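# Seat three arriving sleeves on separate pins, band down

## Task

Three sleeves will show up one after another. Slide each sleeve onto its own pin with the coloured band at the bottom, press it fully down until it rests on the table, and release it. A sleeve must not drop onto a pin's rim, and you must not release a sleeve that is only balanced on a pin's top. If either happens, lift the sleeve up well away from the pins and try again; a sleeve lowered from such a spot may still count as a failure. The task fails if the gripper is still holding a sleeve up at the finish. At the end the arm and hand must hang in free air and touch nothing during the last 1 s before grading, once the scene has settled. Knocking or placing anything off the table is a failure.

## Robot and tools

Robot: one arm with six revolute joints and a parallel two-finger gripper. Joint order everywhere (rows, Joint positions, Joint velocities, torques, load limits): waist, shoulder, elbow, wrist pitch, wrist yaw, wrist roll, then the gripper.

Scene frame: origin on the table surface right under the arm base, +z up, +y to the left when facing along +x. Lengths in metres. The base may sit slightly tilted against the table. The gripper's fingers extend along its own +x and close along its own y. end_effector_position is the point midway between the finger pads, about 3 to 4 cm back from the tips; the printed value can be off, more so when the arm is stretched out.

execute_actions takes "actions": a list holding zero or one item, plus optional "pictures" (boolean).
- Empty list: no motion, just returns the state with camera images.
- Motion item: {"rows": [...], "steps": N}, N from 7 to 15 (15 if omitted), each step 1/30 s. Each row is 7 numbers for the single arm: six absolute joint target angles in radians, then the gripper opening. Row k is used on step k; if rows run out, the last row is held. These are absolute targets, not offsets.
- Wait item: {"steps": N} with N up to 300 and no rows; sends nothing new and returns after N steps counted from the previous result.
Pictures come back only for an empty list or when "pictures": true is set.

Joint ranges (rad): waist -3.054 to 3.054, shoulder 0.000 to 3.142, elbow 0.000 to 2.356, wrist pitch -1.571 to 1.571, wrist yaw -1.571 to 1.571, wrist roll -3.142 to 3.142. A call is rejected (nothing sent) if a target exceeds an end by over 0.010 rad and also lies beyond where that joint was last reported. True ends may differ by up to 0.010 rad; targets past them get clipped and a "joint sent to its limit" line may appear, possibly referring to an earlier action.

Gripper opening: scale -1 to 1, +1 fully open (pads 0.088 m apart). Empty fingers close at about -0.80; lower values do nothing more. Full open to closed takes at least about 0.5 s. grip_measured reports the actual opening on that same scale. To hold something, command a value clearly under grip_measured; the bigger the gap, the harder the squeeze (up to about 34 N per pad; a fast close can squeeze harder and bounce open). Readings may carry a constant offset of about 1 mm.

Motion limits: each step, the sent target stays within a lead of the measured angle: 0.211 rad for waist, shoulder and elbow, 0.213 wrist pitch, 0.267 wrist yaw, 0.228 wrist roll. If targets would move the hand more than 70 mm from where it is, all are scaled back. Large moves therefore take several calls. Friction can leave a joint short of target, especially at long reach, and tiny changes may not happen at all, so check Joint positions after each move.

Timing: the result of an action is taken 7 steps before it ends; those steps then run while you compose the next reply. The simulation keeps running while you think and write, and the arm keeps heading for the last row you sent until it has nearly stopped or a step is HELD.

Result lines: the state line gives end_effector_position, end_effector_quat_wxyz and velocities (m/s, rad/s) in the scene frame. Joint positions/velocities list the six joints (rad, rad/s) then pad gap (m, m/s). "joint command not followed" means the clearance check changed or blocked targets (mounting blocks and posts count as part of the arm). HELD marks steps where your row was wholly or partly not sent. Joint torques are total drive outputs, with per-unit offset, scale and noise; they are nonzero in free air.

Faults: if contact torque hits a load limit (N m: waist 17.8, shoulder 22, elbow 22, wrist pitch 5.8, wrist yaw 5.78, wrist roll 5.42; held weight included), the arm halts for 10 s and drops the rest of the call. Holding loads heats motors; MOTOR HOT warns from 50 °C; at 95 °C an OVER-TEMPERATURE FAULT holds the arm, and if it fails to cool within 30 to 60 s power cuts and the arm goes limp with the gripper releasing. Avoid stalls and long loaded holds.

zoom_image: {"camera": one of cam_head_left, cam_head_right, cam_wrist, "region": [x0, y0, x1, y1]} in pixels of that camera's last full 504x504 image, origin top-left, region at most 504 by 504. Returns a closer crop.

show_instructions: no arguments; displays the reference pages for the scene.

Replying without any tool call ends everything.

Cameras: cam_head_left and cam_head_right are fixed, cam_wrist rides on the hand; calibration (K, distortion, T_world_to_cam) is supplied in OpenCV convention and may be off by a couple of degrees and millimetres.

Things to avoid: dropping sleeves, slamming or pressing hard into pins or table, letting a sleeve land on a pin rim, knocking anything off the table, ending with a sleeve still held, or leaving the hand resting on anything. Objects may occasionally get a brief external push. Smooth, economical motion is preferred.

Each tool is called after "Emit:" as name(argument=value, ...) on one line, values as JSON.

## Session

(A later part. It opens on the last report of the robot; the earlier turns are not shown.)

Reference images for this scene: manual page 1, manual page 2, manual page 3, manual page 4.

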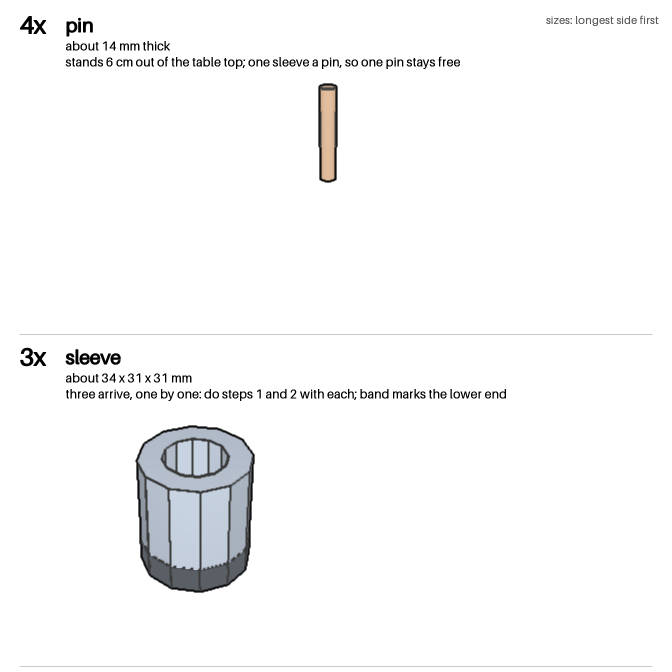

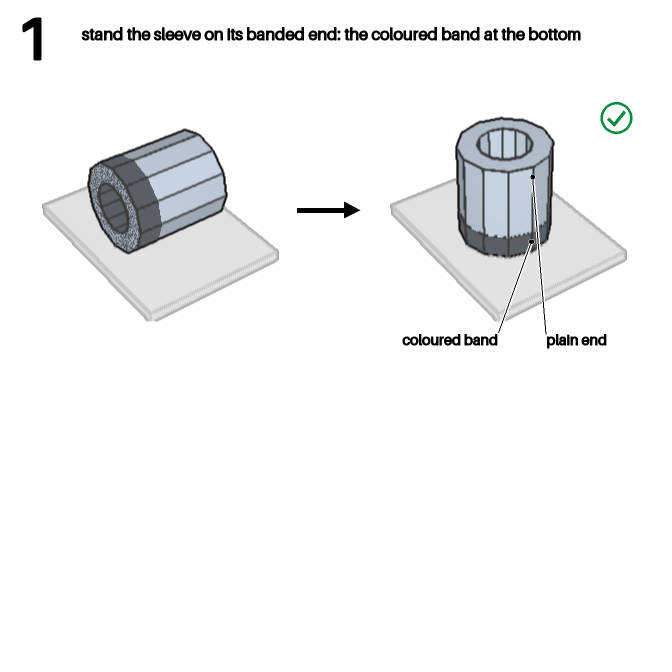

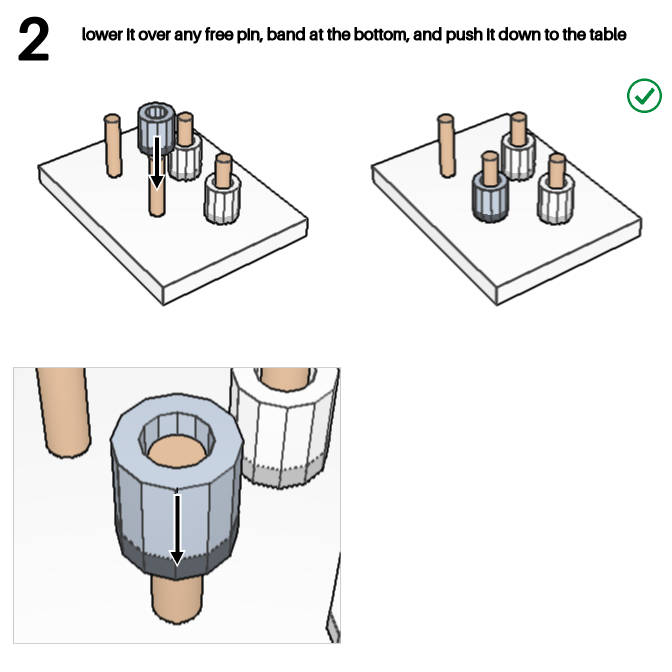

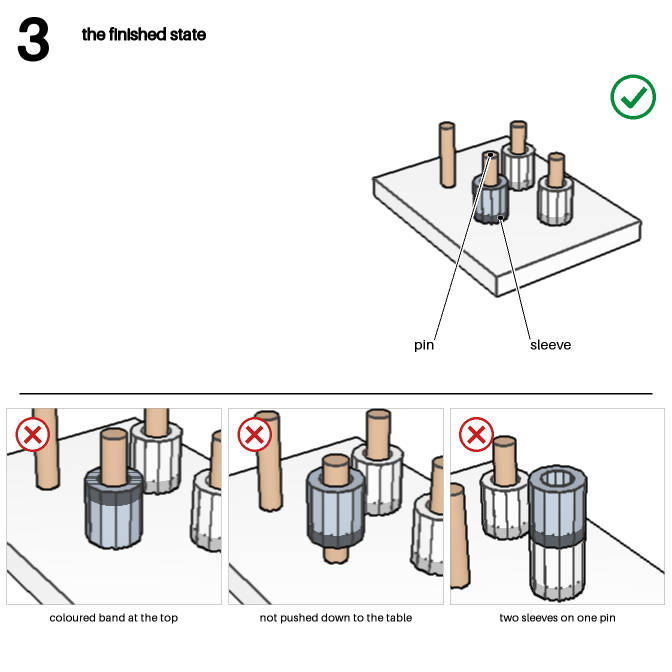

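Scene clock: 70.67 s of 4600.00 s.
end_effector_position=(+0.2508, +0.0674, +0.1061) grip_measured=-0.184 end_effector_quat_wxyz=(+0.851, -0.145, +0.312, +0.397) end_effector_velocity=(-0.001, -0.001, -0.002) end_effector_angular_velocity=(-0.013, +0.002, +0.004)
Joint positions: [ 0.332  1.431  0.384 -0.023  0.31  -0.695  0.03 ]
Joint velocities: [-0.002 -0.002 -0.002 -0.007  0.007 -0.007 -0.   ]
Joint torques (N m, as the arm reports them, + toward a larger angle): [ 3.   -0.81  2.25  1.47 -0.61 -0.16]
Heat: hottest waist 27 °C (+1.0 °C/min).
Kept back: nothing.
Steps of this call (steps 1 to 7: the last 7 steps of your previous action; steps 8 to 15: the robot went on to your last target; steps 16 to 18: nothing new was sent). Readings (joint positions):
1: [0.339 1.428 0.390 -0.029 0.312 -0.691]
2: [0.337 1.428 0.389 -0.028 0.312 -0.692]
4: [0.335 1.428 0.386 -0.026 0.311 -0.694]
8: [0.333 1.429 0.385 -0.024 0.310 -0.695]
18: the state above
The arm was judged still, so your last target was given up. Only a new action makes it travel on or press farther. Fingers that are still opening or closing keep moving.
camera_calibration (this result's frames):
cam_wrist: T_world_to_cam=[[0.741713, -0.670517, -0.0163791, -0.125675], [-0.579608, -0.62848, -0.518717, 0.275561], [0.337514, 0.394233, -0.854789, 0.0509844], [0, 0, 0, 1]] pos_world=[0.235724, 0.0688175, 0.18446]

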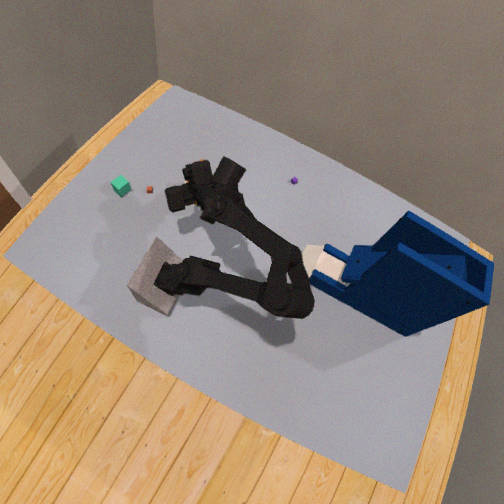

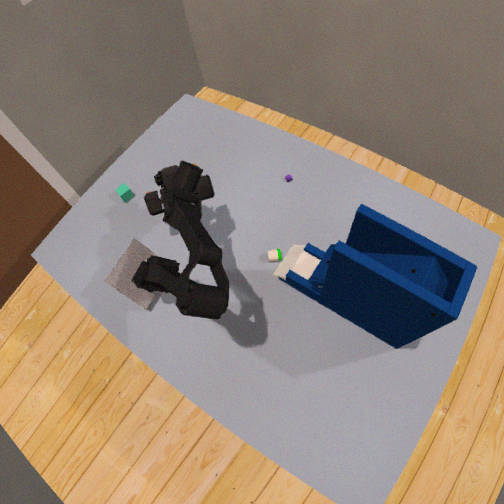

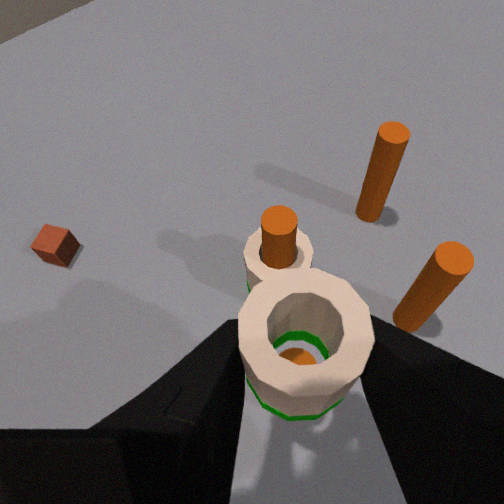

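Emit:
execute_actions(actions=[{"rows":[[0.328,1.44,0.369,-0.015,0.306,-0.701,-0.5],[0.3265,1.4412,0.367,-0.011,0.305,-0.703,-0.5],[0.3243,1.4424,0.3653,-0.0075,0.304,-0.705,-0.5],[0.3222,1.4436,0.3637,-0.004,0.303,-0.707,-0.5],[0.32,1.4448,0.3622,-0.001,0.302,-0.709,-0.5],[0.3179,1.446,0.3606,0.0022,0.301,-0.711,-0.5],[0.3157,1.4472,0.359,0.0056,0.3,-0.713,-0.5],[0.3136,1.4485,0.3575,0.009,0.299,-0.715,-0.5],[0.3114,1.4498,0.356,0.0123,0.298,-0.717,-0.5],[0.3093,1.451,0.3544,0.0156,0.2966,-0.7186,-0.5]],"steps":15}])

Emit:
execute_actions(actions=[{"steps":15}], pictures=true)

Emit:
zoom_image(camera="cam_wrist", region=[240, 280, 380, 440])

Scene clock: 71.73 s of 4600.00 s.
end_effector_position=(+0.2506, +0.0679, +0.1034) grip_measured=-0.184 end_effector_quat_wxyz=(+0.851, -0.146, +0.311, +0.398) end_effector_velocity=(-0.005, +0.001, -0.020) end_effector_angular_velocity=(-0.001, +0.014, +0.014)
Joint positions: [ 0.324  1.437  0.375 -0.004  0.305 -0.705  0.03 ]
Joint velocities: [-0.061  0.032 -0.051  0.081 -0.037 -0.051 -0.   ]
Joint torques (N m, as the arm reports them, + toward a larger angle): [ 2.88 -0.75  2.19  1.43 -0.68 -0.19]
Heat: hottest waist 27 °C (+1.0 °C/min).
Steps of this call (steps 1 to 24: nothing new was sent; steps 25 to 32: the first 8 steps of this action). Readings (joint positions):
25: [0.332 1.431 0.384 -0.022 0.310 -0.696]
26: [0.332 1.431 0.383 -0.020 0.309 -0.696]
28: [0.331 1.433 0.381 -0.015 0.308 -0.699]
32: the state above

Scene clock: 72.23 s of 4600.00 s.
end_effector_position=(+0.2504, +0.0680, +0.1002) grip_measured=-0.184 end_effector_quat_wxyz=(+0.851, -0.146, +0.311, +0.398) end_effector_velocity=(-0.003, -0.002, -0.004) end_effector_angular_velocity=(-0.015, +0.009, +0.004)
Joint positions: [ 0.314  1.443  0.367  0.013  0.3   -0.715  0.03 ]
Joint velocities: [-0.007 -0.002 -0.007 -0.007  0.007 -0.007 -0.   ]
Joint torques (N m, as the arm reports them, + toward a larger angle): [ 3.01 -0.8   2.19  1.42 -0.61 -0.18]
Heat: hottest waist 27 °C (+1.0 °C/min).
Kept back: nothing.
Steps of this call (steps 1 to 7: the last 7 steps of your previous action; steps 8 to 15: the robot went on to your last target). Readings (joint positions):
1: [0.322 1.438 0.374 -0.001 0.304 -0.707]
2: [0.320 1.440 0.372 0.002 0.303 -0.709]
4: [0.317 1.441 0.369 0.006 0.302 -0.712]
8: [0.314 1.443 0.368 0.011 0.300 -0.714]
15: the state above
camera_calibration (this result's frames):
cam_wrist: T_world_to_cam=[[0.743141, -0.668969, -0.0149066, -0.125632], [-0.577277, -0.6297, -0.519835, 0.272257], [0.338367, 0.394916, -0.854137, 0.0455132], [0, 0, 0, 1]] pos_world=[0.23513, 0.0694222, 0.17853]

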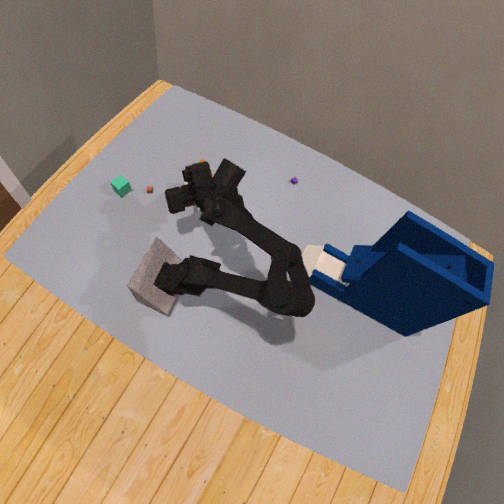

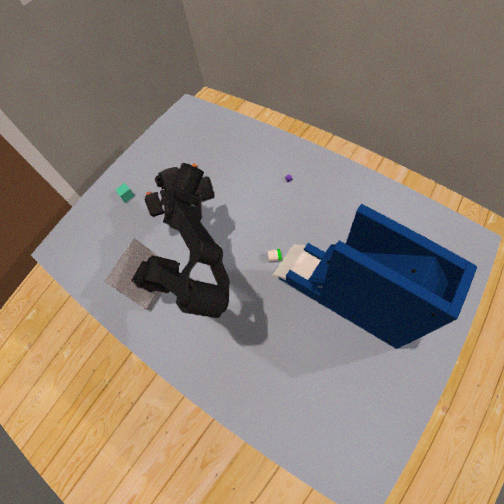

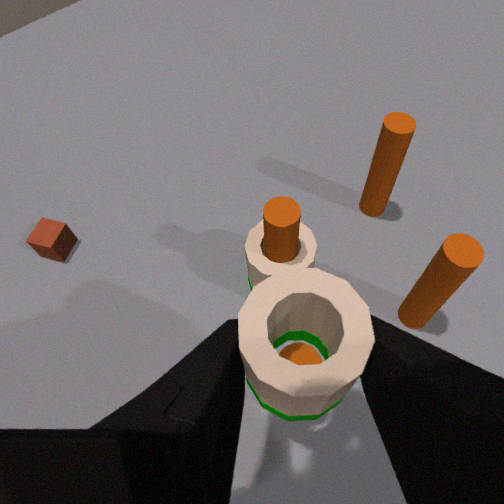

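Region (240, 280, 380, 440) of cam_wrist's 504x504 image, scaled by 3.150, with more detail than that image has; it fills the left 441 columns of this view, and the rest is white.

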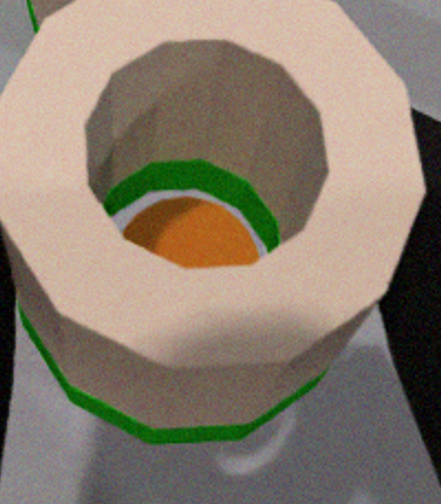

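Emit:
execute_actions(actions=[{"rows":[[0.3058,1.4531,0.3518,0.0213,0.2949,-0.7219,-0.5],[0.3022,1.4553,0.3492,0.027,0.2931,-0.7251,-0.5],[0.2987,1.4575,0.3467,0.0327,0.2914,-0.7284,-0.5],[0.2951,1.4597,0.3441,0.0384,0.2897,-0.7316,-0.5],[0.288,1.4645,0.339,0.05,0.2862,-0.7383,-0.5],[0.2806,1.4693,0.3337,0.0618,0.2826,-0.745,-0.5],[0.2732,1.4742,0.3285,0.0736,0.279,-0.7518,-0.5],[0.2616,1.4827,0.3211,0.0922,0.2731,-0.7622,-0.5],[0.25,1.4914,0.3138,0.111,0.2672,-0.7727,-0.5],[0.2383,1.5004,0.3066,0.1298,0.2613,-0.7831,-0.5],[0.2266,1.5096,0.2995,0.1487,0.2555,-0.7935,-0.5],[0.2149,1.5197,0.2928,0.168,0.2496,-0.804,-0.5],[0.2032,1.5302,0.2863,0.1874,0.2437,-0.8144,-0.5],[0.1914,1.541,0.2799,0.207,0.2378,-0.8249,-0.5],[0.1797,1.552,0.2737,0.2266,0.2319,-0.8353,-0.5]],"steps":15}])

Emit:
execute_actions(actions=[{"rows":[[0.1682,1.5631,0.2683,0.2454,0.2259,-0.8454,-0.5],[0.1566,1.5745,0.263,0.2643,0.2199,-0.8555,-0.5],[0.1451,1.5863,0.2578,0.2833,0.2139,-0.8656,-0.5],[0.1335,1.5984,0.2528,0.3023,0.2079,-0.8757,-0.5],[0.122,1.611,0.248,0.3217,0.2019,-0.8858,-0.5],[0.1123,1.622,0.2442,0.338,0.1969,-0.8942,-0.5],[0.1045,1.631,0.2412,0.3513,0.1928,-0.901,-0.5],[0.0985,1.638,0.239,0.3615,0.1897,-0.9062,-0.5],[0.093,1.6443,0.237,0.371,0.1868,-0.911,-0.5],[0.0873,1.651,0.2349,0.3807,0.1838,-0.9161,-0.5],[0.0833,1.6557,0.2335,0.3875,0.1817,-0.9196,-0.5],[0.0793,1.6604,0.2321,0.3943,0.1797,-0.923,-0.5]],"steps":15}])

Emit:
execute_actions(actions=[{"steps":18}], pictures=true)

Scene clock: 73.57 s of 4600.00 s.
end_effector_position=(+0.2509, +0.0681, +0.0941) grip_measured=-0.184 end_effector_quat_wxyz=(+0.851, -0.145, +0.310, +0.398) end_effector_velocity=(+0.003, -0.001, -0.054) end_effector_angular_velocity=(+0.011, -0.020, -0.005)
Joint positions: [ 0.29   1.458  0.35   0.053  0.287 -0.738  0.03 ]
Joint velocities: [-0.208  0.125 -0.144  0.344 -0.11  -0.198 -0.   ]
Joint torques (N m, as the arm reports them, + toward a larger angle): [ 3.03 -0.79  1.8   1.39 -0.6  -0.23]
Heat: hottest waist 27 °C (+1.0 °C/min).
Steps of this call (steps 1 to 15: the robot went on to your last target; steps 16 to 32: nothing new was sent; steps 33 to 40: the first 8 steps of this action). Readings (joint positions):
33: [0.313 1.444 0.366 0.014 0.299 -0.715]
34: [0.312 1.444 0.366 0.017 0.299 -0.717]
36: [0.308 1.447 0.363 0.023 0.297 -0.720]
40: the state above

Scene clock: 74.07 s of 4600.00 s.
end_effector_position=(+0.2497, +0.0683, +0.0520) grip_measured=-0.184 end_effector_quat_wxyz=(+0.850, -0.146, +0.313, +0.398) end_effector_velocity=(-0.008, +0.002, -0.073) end_effector_angular_velocity=(-0.000, +0.023, +0.026)
Joint positions: [ 0.134  1.596  0.263  0.306  0.21  -0.874  0.03 ]
Joint velocities: [-0.281  0.295 -0.12   0.432 -0.154 -0.242 -0.   ]
Joint torques (N m, as the arm reports them, + toward a larger angle): [ 3.26 -1.14  1.    1.26 -0.69 -0.24]
Heat: hottest waist 27 °C (+0.0 °C/min).
Steps of this call (steps 1 to 7: the last 7 steps of your previous action; steps 8 to 15: the first 8 steps of this action). Readings (joint positions):
8: [0.211 1.521 0.301 0.179 0.249 -0.807]
9: [0.200 1.531 0.295 0.198 0.243 -0.817]
11: [0.177 1.552 0.283 0.235 0.231 -0.837]
15: the state above

Scene clock: 74.67 s of 4600.00 s.
end_effector_position=(+0.2495, +0.0683, +0.0397) grip_measured=-0.184 end_effector_quat_wxyz=(+0.850, -0.146, +0.312, +0.398) end_effector_velocity=(-0.002, +0.001, -0.000) end_effector_angular_velocity=(+0.013, +0.001, +0.015)
Joint positions: [ 0.084  1.651  0.243  0.392  0.183 -0.919  0.03 ]
Joint velocities: [-0.007 -0.002 -0.002 -0.007 -0.022 -0.007  0.   ]
Joint torques (N m, as the arm reports them, + toward a larger angle): [ 3.38 -1.26  0.57  1.16 -0.72 -0.22]
Heat: hottest waist 27 °C (+0.0 °C/min).
Kept back: nothing.
Steps of this call (steps 1 to 7: the last 7 steps of your previous action; steps 8 to 18: the robot went on to your last target). Readings (joint positions):
1: [0.126 1.605 0.260 0.321 0.205 -0.882]
2: [0.118 1.613 0.257 0.334 0.201 -0.889]
4: [0.104 1.628 0.251 0.357 0.194 -0.900]
8: [0.090 1.644 0.246 0.381 0.187 -0.913]
18: the state above
camera_calibration (this result's frames):
cam_wrist: T_world_to_cam=[[0.743727, -0.668316, -0.0149776, -0.125894], [-0.577069, -0.630553, -0.519033, 0.240398], [0.337433, 0.394662, -0.854623, -0.00567711], [0, 0, 0, 1]] pos_world=[0.234273, 0.069687, 0.118037]

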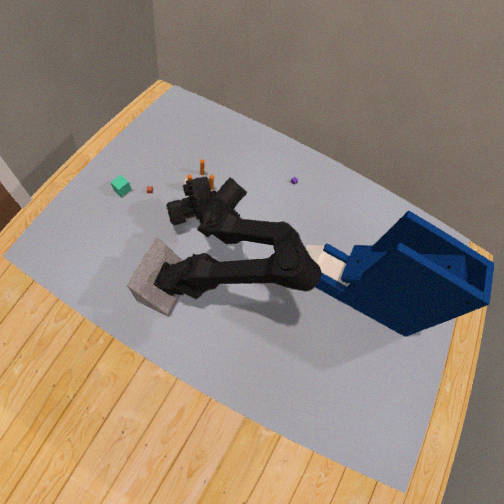

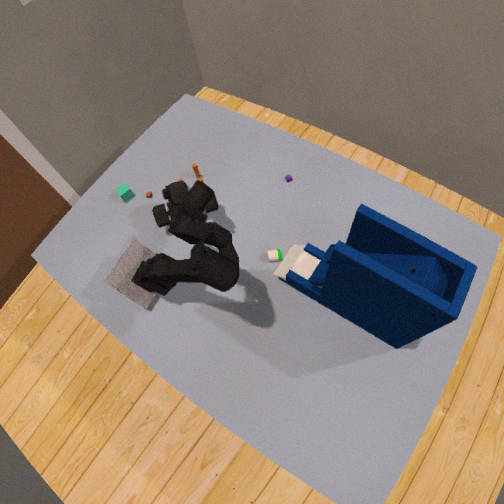

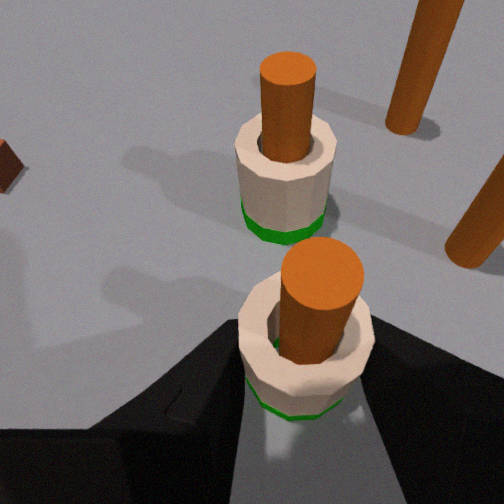

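Emit:
execute_actions(actions=[{"rows":[[0.0763,1.664,0.2321,0.399,0.178,-0.9256,-0.5],[0.0733,1.6675,0.2318,0.404,0.1765,-0.9282,-0.5],[0.0703,1.671,0.2312,0.409,0.175,-0.9308,-0.5],[0.0673,1.6745,0.2305,0.414,0.1735,-0.9334,-0.5],[0.0643,1.678,0.23,0.419,0.172,-0.936,-0.5]],"steps":15}])

Emit:
execute_actions(actions=[{"steps":8}])

Scene clock: 75.23 s of 4600.00 s.
end_effector_position=(+0.2505, +0.0691, +0.0389) grip_measured=-0.184 end_effector_quat_wxyz=(+0.851, -0.145, +0.307, +0.400) end_effector_velocity=(-0.003, +0.004, -0.001) end_effector_angular_velocity=(+0.012, -0.019, +0.034)
Joint positions: [ 0.076  1.663  0.241  0.412  0.171 -0.929  0.03 ]
Joint velocities: [-0.012  0.012 -0.012  0.022 -0.037 -0.037 -0.   ]
Joint torques (N m, as the arm reports them, + toward a larger angle): [ 2.93 -0.93  0.79  1.18 -0.56 -0.13]
Heat: hottest waist 27 °C (+0.0 °C/min).
Steps of this call (steps 1 to 9: the robot went on to your last target; steps 10 to 17: the first 8 steps of this action). Readings (joint positions):
10: [0.084 1.652 0.242 0.393 0.183 -0.919]
11: [0.082 1.653 0.242 0.395 0.182 -0.921]
13: [0.080 1.656 0.242 0.401 0.177 -0.924]
17: the state above

Scene clock: 75.50 s of 4600.00 s.
end_effector_position=(+0.2506, +0.0691, +0.0388) grip_measured=-0.184 end_effector_quat_wxyz=(+0.852, -0.145, +0.306, +0.400) end_effector_velocity=(-0.000, +0.001, +0.000) end_effector_angular_velocity=(-0.004, -0.014, +0.014)
Joint positions: [ 0.075  1.663  0.239  0.417  0.169 -0.932  0.03 ]
Joint velocities: [-0.002  0.002 -0.002  0.007 -0.007 -0.022  0.   ]
Joint torques (N m, as the arm reports them, + toward a larger angle): [ 2.73 -0.82  0.78  1.22 -0.49 -0.21]
Heat: hottest waist 27 °C (+0.0 °C/min).
Kept back: nothing.
Steps of this call (steps 1 to 7: the last 7 steps of your previous action; step 8: the robot went on to your last target). Readings (joint positions):
1: [0.076 1.663 0.241 0.413 0.170 -0.930]
2: [0.076 1.663 0.240 0.415 0.170 -0.931]
4: [0.075 1.663 0.240 0.416 0.169 -0.931]
8: the state above

Emit:
execute_actions(actions=[{"rows":[[0.078,1.66,0.24,0.412,0.172,-0.93,-0.3],[0.08,1.655,0.243,0.408,0.174,-0.928,-0.15],[0.08,1.655,0.243,0.408,0.174,-0.928,0.0],[0.08,1.655,0.243,0.408,0.174,-0.928,0.1],[0.085,1.648,0.25,0.4,0.178,-0.922,0.1],[0.1,1.63,0.258,0.375,0.188,-0.905,0.1],[0.12,1.607,0.267,0.34,0.199,-0.887,0.1],[0.142,1.583,0.277,0.303,0.211,-0.867,0.1],[0.165,1.56,0.288,0.265,0.223,-0.847,0.1],[0.188,1.537,0.3,0.226,0.236,-0.826,0.1],[0.211,1.517,0.313,0.188,0.248,-0.805,0.1],[0.234,1.497,0.327,0.15,0.26,-0.784,0.1],[0.257,1.478,0.341,0.112,0.272,-0.76,0.1],[0.278,1.458,0.354,0.08,0.284,-0.73,0.1],[0.292,1.435,0.364,0.06,0.296,-0.69,0.1]],"steps":15}])

Emit:
execute_actions(actions=[{"rows":[[0.298,1.41,0.368,0.055,0.308,-0.644,0.1],[0.298,1.388,0.368,0.057,0.319,-0.596,0.1],[0.294,1.368,0.367,0.061,0.33,-0.548,0.1],[0.288,1.35,0.365,0.065,0.341,-0.5,0.1],[0.281,1.334,0.363,0.069,0.352,-0.452,0.1],[0.274,1.32,0.361,0.073,0.363,-0.404,0.1],[0.267,1.307,0.359,0.077,0.374,-0.356,0.1],[0.26,1.295,0.357,0.081,0.385,-0.308,0.1],[0.253,1.284,0.355,0.085,0.396,-0.26,0.1],[0.246,1.274,0.353,0.089,0.407,-0.212,0.1],[0.239,1.265,0.351,0.093,0.418,-0.164,0.1],[0.232,1.257,0.349,0.097,0.429,-0.116,0.1],[0.225,1.249,0.347,0.101,0.44,-0.068,0.1],[0.218,1.241,0.345,0.105,0.451,-0.02,0.1],[0.211,1.233,0.343,0.109,0.462,0.028,0.1]],"steps":15}])

Emit:
execute_actions(actions=[{"rows":[[0.204,1.226,0.341,0.113,0.472,0.076,0.1],[0.197,1.219,0.339,0.117,0.482,0.124,0.1],[0.19,1.212,0.337,0.121,0.492,0.172,0.1],[0.183,1.205,0.335,0.125,0.502,0.22,0.1],[0.176,1.198,0.333,0.129,0.512,0.268,0.1],[0.169,1.191,0.331,0.133,0.522,0.316,0.1],[0.162,1.184,0.329,0.137,0.532,0.364,0.1],[0.155,1.177,0.327,0.141,0.542,0.412,0.1],[0.148,1.17,0.325,0.145,0.552,0.46,0.1],[0.141,1.163,0.323,0.149,0.562,0.508,0.1],[0.134,1.156,0.321,0.153,0.572,0.556,0.1],[0.127,1.149,0.319,0.157,0.582,0.604,0.1],[0.12,1.142,0.317,0.161,0.592,0.652,0.1],[0.113,1.135,0.315,0.165,0.602,0.7,0.1],[0.106,1.128,0.313,0.169,0.612,0.748,0.1]],"steps":15}])

Emit:
execute_actions(actions=[{"rows":[[0.099,1.122,0.311,0.173,0.622,0.796,0.1],[0.092,1.116,0.31,0.177,0.632,0.844,0.1],[0.085,1.11,0.308,0.181,0.642,0.892,0.1],[0.078,1.104,0.307,0.185,0.652,0.94,0.1],[0.071,1.098,0.305,0.189,0.662,0.988,0.1],[0.064,1.092,0.304,0.193,0.672,1.036,0.1],[0.057,1.086,0.302,0.197,0.682,1.084,0.1],[0.05,1.08,0.301,0.201,0.692,1.132,0.1],[0.043,1.074,0.299,0.205,0.702,1.18,0.1],[0.036,1.068,0.298,0.209,0.712,1.228,0.1],[0.029,1.062,0.296,0.213,0.722,1.276,0.1],[0.022,1.056,0.295,0.217,0.732,1.324,0.1],[0.015,1.05,0.293,0.221,0.742,1.372,0.1],[0.008,1.044,0.292,0.225,0.752,1.42,0.1],[0.001,1.038,0.29,0.229,0.762,1.468,0.1]],"steps":15}])

Emit:
execute_actions(actions=[{"rows":[[-0.006,1.032,0.289,0.233,0.772,1.516,0.1],[-0.013,1.026,0.287,0.237,0.782,1.564,0.1],[-0.02,1.02,0.286,0.241,0.792,1.612,0.1],[-0.027,1.014,0.284,0.245,0.802,1.66,0.1],[-0.034,1.008,0.283,0.249,0.812,1.708,0.1],[-0.041,1.002,0.281,0.253,0.822,1.756,0.1],[-0.048,0.996,0.28,0.257,0.832,1.804,0.1],[-0.055,0.99,0.278,0.261,0.842,1.852,0.1],[-0.062,0.984,0.277,0.265,0.852,1.9,0.1],[-0.069,0.978,0.275,0.269,0.862,1.948,0.1],[-0.076,0.972,0.274,0.273,0.872,1.996,0.1],[-0.083,0.966,0.272,0.277,0.882,2.044,0.1],[-0.09,0.96,0.271,0.281,0.892,2.092,0.1],[-0.097,0.954,0.269,0.285,0.902,2.14,0.1],[-0.104,0.948,0.268,0.289,0.912,2.188,0.1]],"steps":15}])

Emit:
execute_actions(actions=[{"rows":[[-0.111,0.942,0.266,0.292,0.922,2.236,0.1],[-0.118,0.936,0.265,0.295,0.932,2.284,0.1],[-0.125,0.93,0.263,0.298,0.942,2.332,0.1],[-0.132,0.925,0.262,0.301,0.952,2.38,0.1],[-0.139,0.92,0.26,0.304,0.962,2.428,0.1],[-0.146,0.915,0.259,0.307,0.972,2.476,0.1],[-0.153,0.91,0.257,0.31,0.982,2.524,0.1],[-0.16,0.905,0.256,0.313,0.992,2.572,0.1],[-0.167,0.9,0.254,0.316,1.002,2.62,0.1],[-0.173,0.895,0.253,0.319,1.012,2.668,0.1],[-0.179,0.891,0.251,0.322,1.022,2.716,0.1],[-0.185,0.887,0.25,0.324,1.032,2.764,0.1],[-0.19,0.884,0.249,0.326,1.042,2.812,0.1],[-0.194,0.881,0.248,0.327,1.052,2.86,0.1],[-0.196,0.879,0.247,0.328,1.061,2.982,0.1]],"steps":15}])

Emit:
execute_actions(actions=[{"steps":24}], pictures=true)

Scene clock: 80.80 s of 4600.00 s.
end_effector_position=(+0.2476, +0.0695, +0.0413) grip_measured=-0.007 end_effector_quat_wxyz=(+0.848, -0.146, +0.313, +0.402) end_effector_velocity=(-0.008, +0.005, +0.082) end_effector_angular_velocity=(-0.002, +0.064, +0.015)
Joint positions: [ 0.095  1.643  0.245  0.372  0.185 -0.91   0.039]
Joint velocities: [ 0.369 -0.398  0.134 -0.652  0.198  0.359  0.042]
Joint torques (N m, as the arm reports them, + toward a larger angle): [ 4.14 -3.27  3.19  1.15 -0.56  0.15]
Heat: hottest waist 27 °C (+0.0 °C/min).
Steps of this call (steps 1 to 15: the robot went on to your last target; steps 16 to 151: nothing new was sent; steps 152 to 159: the first 8 steps of this action). Readings (joint positions):
152: [0.074 1.665 0.239 0.419 0.168 -0.933]
153: [0.074 1.665 0.239 0.419 0.168 -0.933]
155: [0.075 1.664 0.239 0.418 0.169 -0.933]
159: the state above

Scene clock: 81.30 s of 4600.00 s.
end_effector_position=(+0.2706, +0.0426, +0.1115) grip_measured=+0.098 end_effector_quat_wxyz=(+0.897, -0.013, +0.331, +0.294) end_effector_velocity=(+0.055, -0.123, +0.053) end_effector_angular_velocity=(+0.746, +0.509, -1.344)
Joint positions: [ 0.275  1.353  0.35   0.087  0.343 -0.47   0.044]
Joint velocities: [-0.061 -0.466 -0.002 -0.007  0.315  1.326  0.   ]
Joint torques (N m, as the arm reports them, + toward a larger angle): [ 2.75 -1.75  4.36  1.04 -0.34  0.12]
Heat: hottest waist 27 °C (+1.0 °C/min).
Steps of this call (steps 1 to 7: the last 7 steps of your previous action; steps 8 to 15: the first 8 steps of this action). Readings (joint positions):
8: [0.242 1.492 0.326 0.142 0.263 -0.755]
9: [0.257 1.471 0.334 0.122 0.274 -0.722]
11: [0.274 1.428 0.344 0.100 0.296 -0.645]
15: the state above

Scene clock: 81.80 s of 4600.00 s.
end_effector_position=(+0.2922, -0.0220, +0.1132) grip_measured=+0.100 end_effector_quat_wxyz=(+0.869, +0.332, +0.367, +0.026) end_effector_velocity=(+0.013, -0.117, -0.023) end_effector_angular_velocity=(+0.908, +0.486, -1.393)
Joint positions: [0.184 1.208 0.347 0.126 0.503 0.241 0.044]
Joint velocities: [-0.208 -0.222 -0.046  0.095  0.286  1.414 -0.   ]
Joint torques (N m, as the arm reports them, + toward a larger angle): [ 2.77 -1.84  2.16  1.42 -0.29  0.07]
Heat: hottest waist 27 °C (+1.0 °C/min).
Steps of this call (steps 1 to 7: the last 7 steps of your previous action; steps 8 to 15: the first 8 steps of this action). Readings (joint positions):
8: [0.231 1.262 0.350 0.099 0.431 -0.094]
9: [0.225 1.254 0.350 0.103 0.442 -0.046]
11: [0.211 1.238 0.350 0.110 0.463 0.049]
15: the state above

Scene clock: 82.30 s of 4600.00 s.
end_effector_position=(+0.2910, -0.0804, +0.0989) grip_measured=+0.100 end_effector_quat_wxyz=(+0.688, +0.629, +0.284, -0.223) end_effector_velocity=(-0.016, -0.111, -0.028) end_effector_angular_velocity=(+0.922, +0.195, -1.460)
Joint positions: [0.079 1.107 0.319 0.185 0.654 0.96  0.044]
Joint velocities: [-0.208 -0.188 -0.051  0.11   0.286  1.429  0.   ]
Joint torques (N m, as the arm reports them, + toward a larger angle): [ 2.36 -1.53  2.11  1.37 -0.22  0.08]
Heat: hottest waist 27 °C (+1.0 °C/min).
Steps of this call (steps 1 to 7: the last 7 steps of your previous action; steps 8 to 15: the first 8 steps of this action). Readings (joint positions):
8: [0.128 1.152 0.331 0.157 0.584 0.624]
9: [0.121 1.145 0.329 0.161 0.594 0.672]
11: [0.107 1.132 0.325 0.169 0.614 0.769]
15: the state above

Scene clock: 82.80 s of 4600.00 s.
end_effector_position=(+0.2767, -0.1362, +0.0859) grip_measured=+0.100 end_effector_quat_wxyz=(+0.401, +0.822, +0.082, -0.396) end_effector_velocity=(-0.042, -0.105, -0.023) end_effector_angular_velocity=(+0.849, -0.125, -1.554)
Joint positions: [-0.026  1.017  0.295  0.245  0.804  1.681  0.044]
Joint velocities: [-0.208 -0.183 -0.051  0.125  0.286  1.458 -0.   ]
Joint torques (N m, as the arm reports them, + toward a larger angle): [ 1.89 -1.56  1.76  1.24 -0.14  0.12]
Heat: hottest waist 26 °C (+0.0 °C/min).
Steps of this call (steps 1 to 7: the last 7 steps of your previous action; steps 8 to 15: the first 8 steps of this action). Readings (joint positions):
8: [0.023 1.058 0.306 0.217 0.734 1.345]
9: [0.016 1.053 0.305 0.221 0.744 1.393]
11: [0.002 1.041 0.302 0.229 0.764 1.489]
15: the state above

Scene clock: 83.30 s of 4600.00 s.
end_effector_position=(+0.2492, -0.1864, +0.0753) grip_measured=+0.100 end_effector_quat_wxyz=(+0.068, +0.874, -0.188, -0.444) end_effector_velocity=(-0.069, -0.087, -0.024) end_effector_angular_velocity=(+0.638, -0.344, -1.558)
Joint positions: [-0.132  0.929  0.273  0.3    0.954  2.402  0.044]
Joint velocities: [-0.212 -0.159 -0.046  0.081  0.3    1.443  0.   ]
Joint torques (N m, as the arm reports them, + toward a larger angle): [ 1.56 -1.6   1.82  1.26  0.03  0.06]
Heat: hottest wrist pitch 27 °C (+1.0 °C/min).
Steps of this call (steps 1 to 7: the last 7 steps of your previous action; steps 8 to 15: the first 8 steps of this action). Readings (joint positions):
8: [-0.082 0.969 0.284 0.277 0.884 2.065]
9: [-0.090 0.963 0.282 0.280 0.894 2.113]
11: [-0.104 0.950 0.279 0.287 0.914 2.210]
15: the state above

Scene clock: 84.10 s of 4600.00 s.
end_effector_position=(+0.2259, -0.2110, +0.0688) grip_measured=+0.100 end_effector_quat_wxyz=(-0.178, +0.822, -0.383, -0.383) end_effector_velocity=(-0.002, +0.001, -0.001) end_effector_angular_velocity=(+0.001, +0.011, +0.004)
Joint positions: [-0.192  0.884  0.259  0.325  1.058  2.976  0.044]
Joint velocities: [ 0.002 -0.007 -0.002 -0.022  0.007  0.007  0.   ]
Joint torques (N m, as the arm reports them, + toward a larger angle): [ 1.35 -1.42  1.71  1.23 -0.01  0.1 ]
Heat: hottest wrist pitch 27 °C (+0.0 °C/min).
Kept back: nothing.
Steps of this call (steps 1 to 7: the last 7 steps of your previous action; steps 8 to 24: the robot went on to your last target). Readings (joint positions):
1: [-0.139 0.923 0.272 0.303 0.964 2.450]
2: [-0.146 0.918 0.270 0.306 0.974 2.497]
4: [-0.159 0.909 0.267 0.312 0.994 2.592]
8: [-0.180 0.893 0.262 0.320 1.033 2.789]
24: the state above
camera_calibration (this result's frames):
cam_wrist: T_world_to_cam=[[0.774676, 0.631247, 0.0374669, -0.0309417], [0.305392, -0.425349, 0.851947, -0.184582], [0.553726, -0.648541, -0.522286, -0.154481], [0, 0, 0, 1]] pos_world=[0.16588, -0.159167, 0.0777301]

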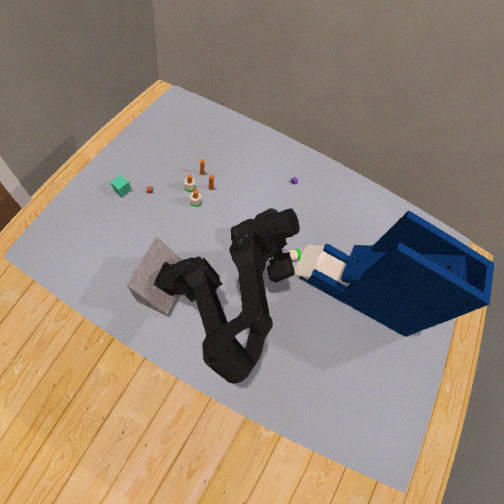

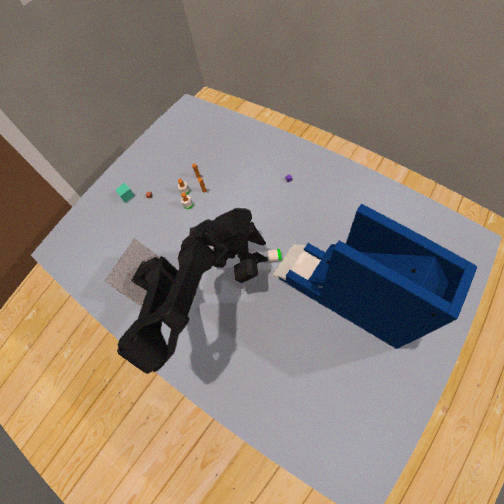

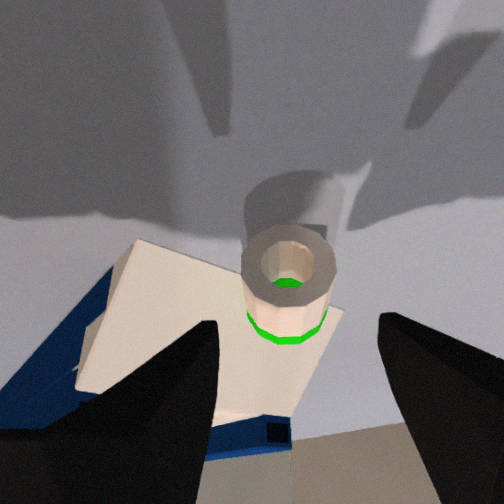

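Emit:
execute_actions(actions=[{"rows":[[-0.21,0.905,0.262,0.345,1.043,2.968,0.1],[-0.23,0.925,0.268,0.37,1.023,2.959,0.1],[-0.252,0.945,0.269,0.396,1.002,2.949,0.1],[-0.274,0.965,0.27,0.422,0.981,2.939,0.1],[-0.296,0.985,0.272,0.449,0.96,2.929,0.1],[-0.318,1.005,0.273,0.476,0.939,2.919,0.1],[-0.34,1.026,0.275,0.503,0.918,2.909,0.1],[-0.36,1.045,0.277,0.528,0.898,2.9,0.1],[-0.377,1.061,0.279,0.549,0.881,2.892,0.1],[-0.39,1.074,0.28,0.565,0.868,2.886,0.1],[-0.399,1.082,0.281,0.576,0.859,2.881,0.1],[-0.4044,1.087,0.282,0.582,0.8536,2.8786,0.1]],"steps":15}])

Emit:
execute_actions(actions=[{"steps":18}], pictures=true)

Scene clock: 85.20 s of 4600.00 s.
end_effector_position=(+0.2341, -0.2183, +0.0532) grip_measured=+0.100 end_effector_quat_wxyz=(-0.180, +0.821, -0.382, -0.385) end_effector_velocity=(+0.045, -0.054, -0.094) end_effector_angular_velocity=(+0.007, +0.030, +0.001)
Joint positions: [-0.29   0.976  0.261  0.446  0.964  2.934  0.044]
Joint velocities: [-0.589  0.549  0.042  0.696 -0.549 -0.256 -0.   ]
Joint torques (N m, as the arm reports them, + toward a larger angle): [ 1.54 -0.83  3.93  1.28 -0.22 -0.21]
Heat: hottest wrist pitch 27 °C (+0.0 °C/min).
Steps of this call (steps 1 to 25: the robot went on to your last target; steps 26 to 33: the first 8 steps of this action). Readings (joint positions):
26: [-0.193 0.885 0.259 0.328 1.058 2.978]
27: [-0.198 0.888 0.259 0.336 1.054 2.977]
29: [-0.220 0.908 0.259 0.365 1.031 2.967]
33: the state above

Scene clock: 85.80 s of 4600.00 s.
end_effector_position=(+0.2429, -0.2307, +0.0367) grip_measured=+0.100 end_effector_quat_wxyz=(-0.178, +0.822, -0.383, -0.383) end_effector_velocity=(+0.002, +0.001, -0.001) end_effector_angular_velocity=(+0.011, -0.009, +0.008)
Joint positions: [-0.399  1.078  0.274  0.579  0.857  2.883  0.044]
Joint velocities: [-0.007  0.002  0.002 -0.007 -0.022  0.007 -0.   ]
Joint torques (N m, as the arm reports them, + toward a larger angle): [ 1.89 -1.18  3.22  1.28 -0.29 -0.19]
Heat: hottest wrist pitch 27 °C (+0.0 °C/min).
Kept back: nothing.
Steps of this call (steps 1 to 7: the last 7 steps of your previous action; steps 8 to 18: the robot went on to your last target). Readings (joint positions):
1: [-0.309 0.994 0.262 0.469 0.946 2.925]
2: [-0.327 1.010 0.265 0.490 0.929 2.917]
4: [-0.357 1.039 0.268 0.526 0.900 2.903]
8: [-0.387 1.066 0.272 0.561 0.872 2.890]
18: the state above
camera_calibration (this result's frames):
cam_wrist: T_world_to_cam=[[0.774291, 0.631762, 0.0367446, -0.030203], [0.306706, -0.425422, 0.851439, -0.171086], [0.553539, -0.647992, -0.523165, -0.193238], [0, 0, 0, 1]] pos_world=[0.182823, -0.178919, 0.0456833]

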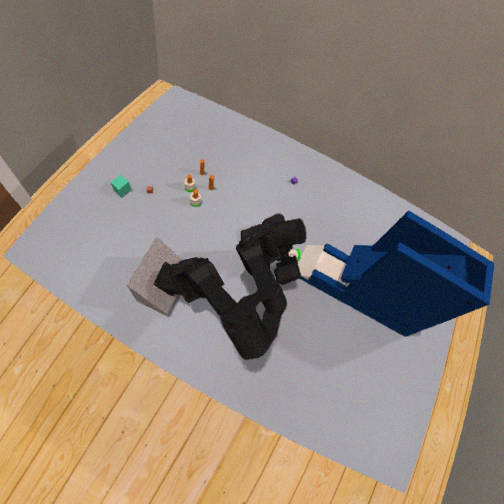

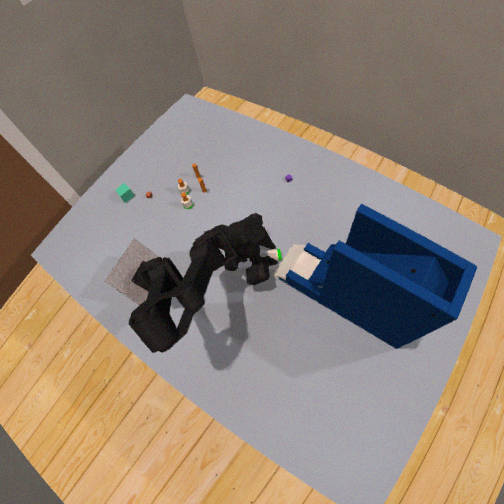

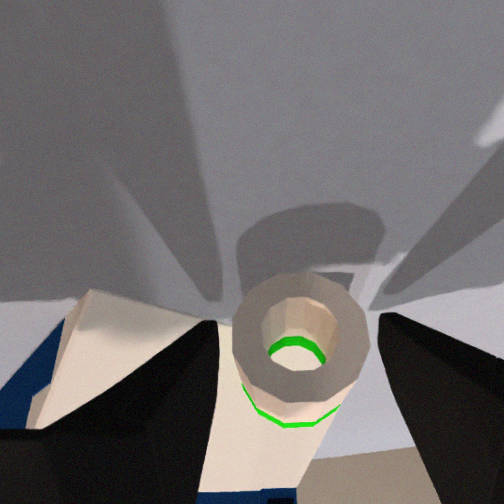

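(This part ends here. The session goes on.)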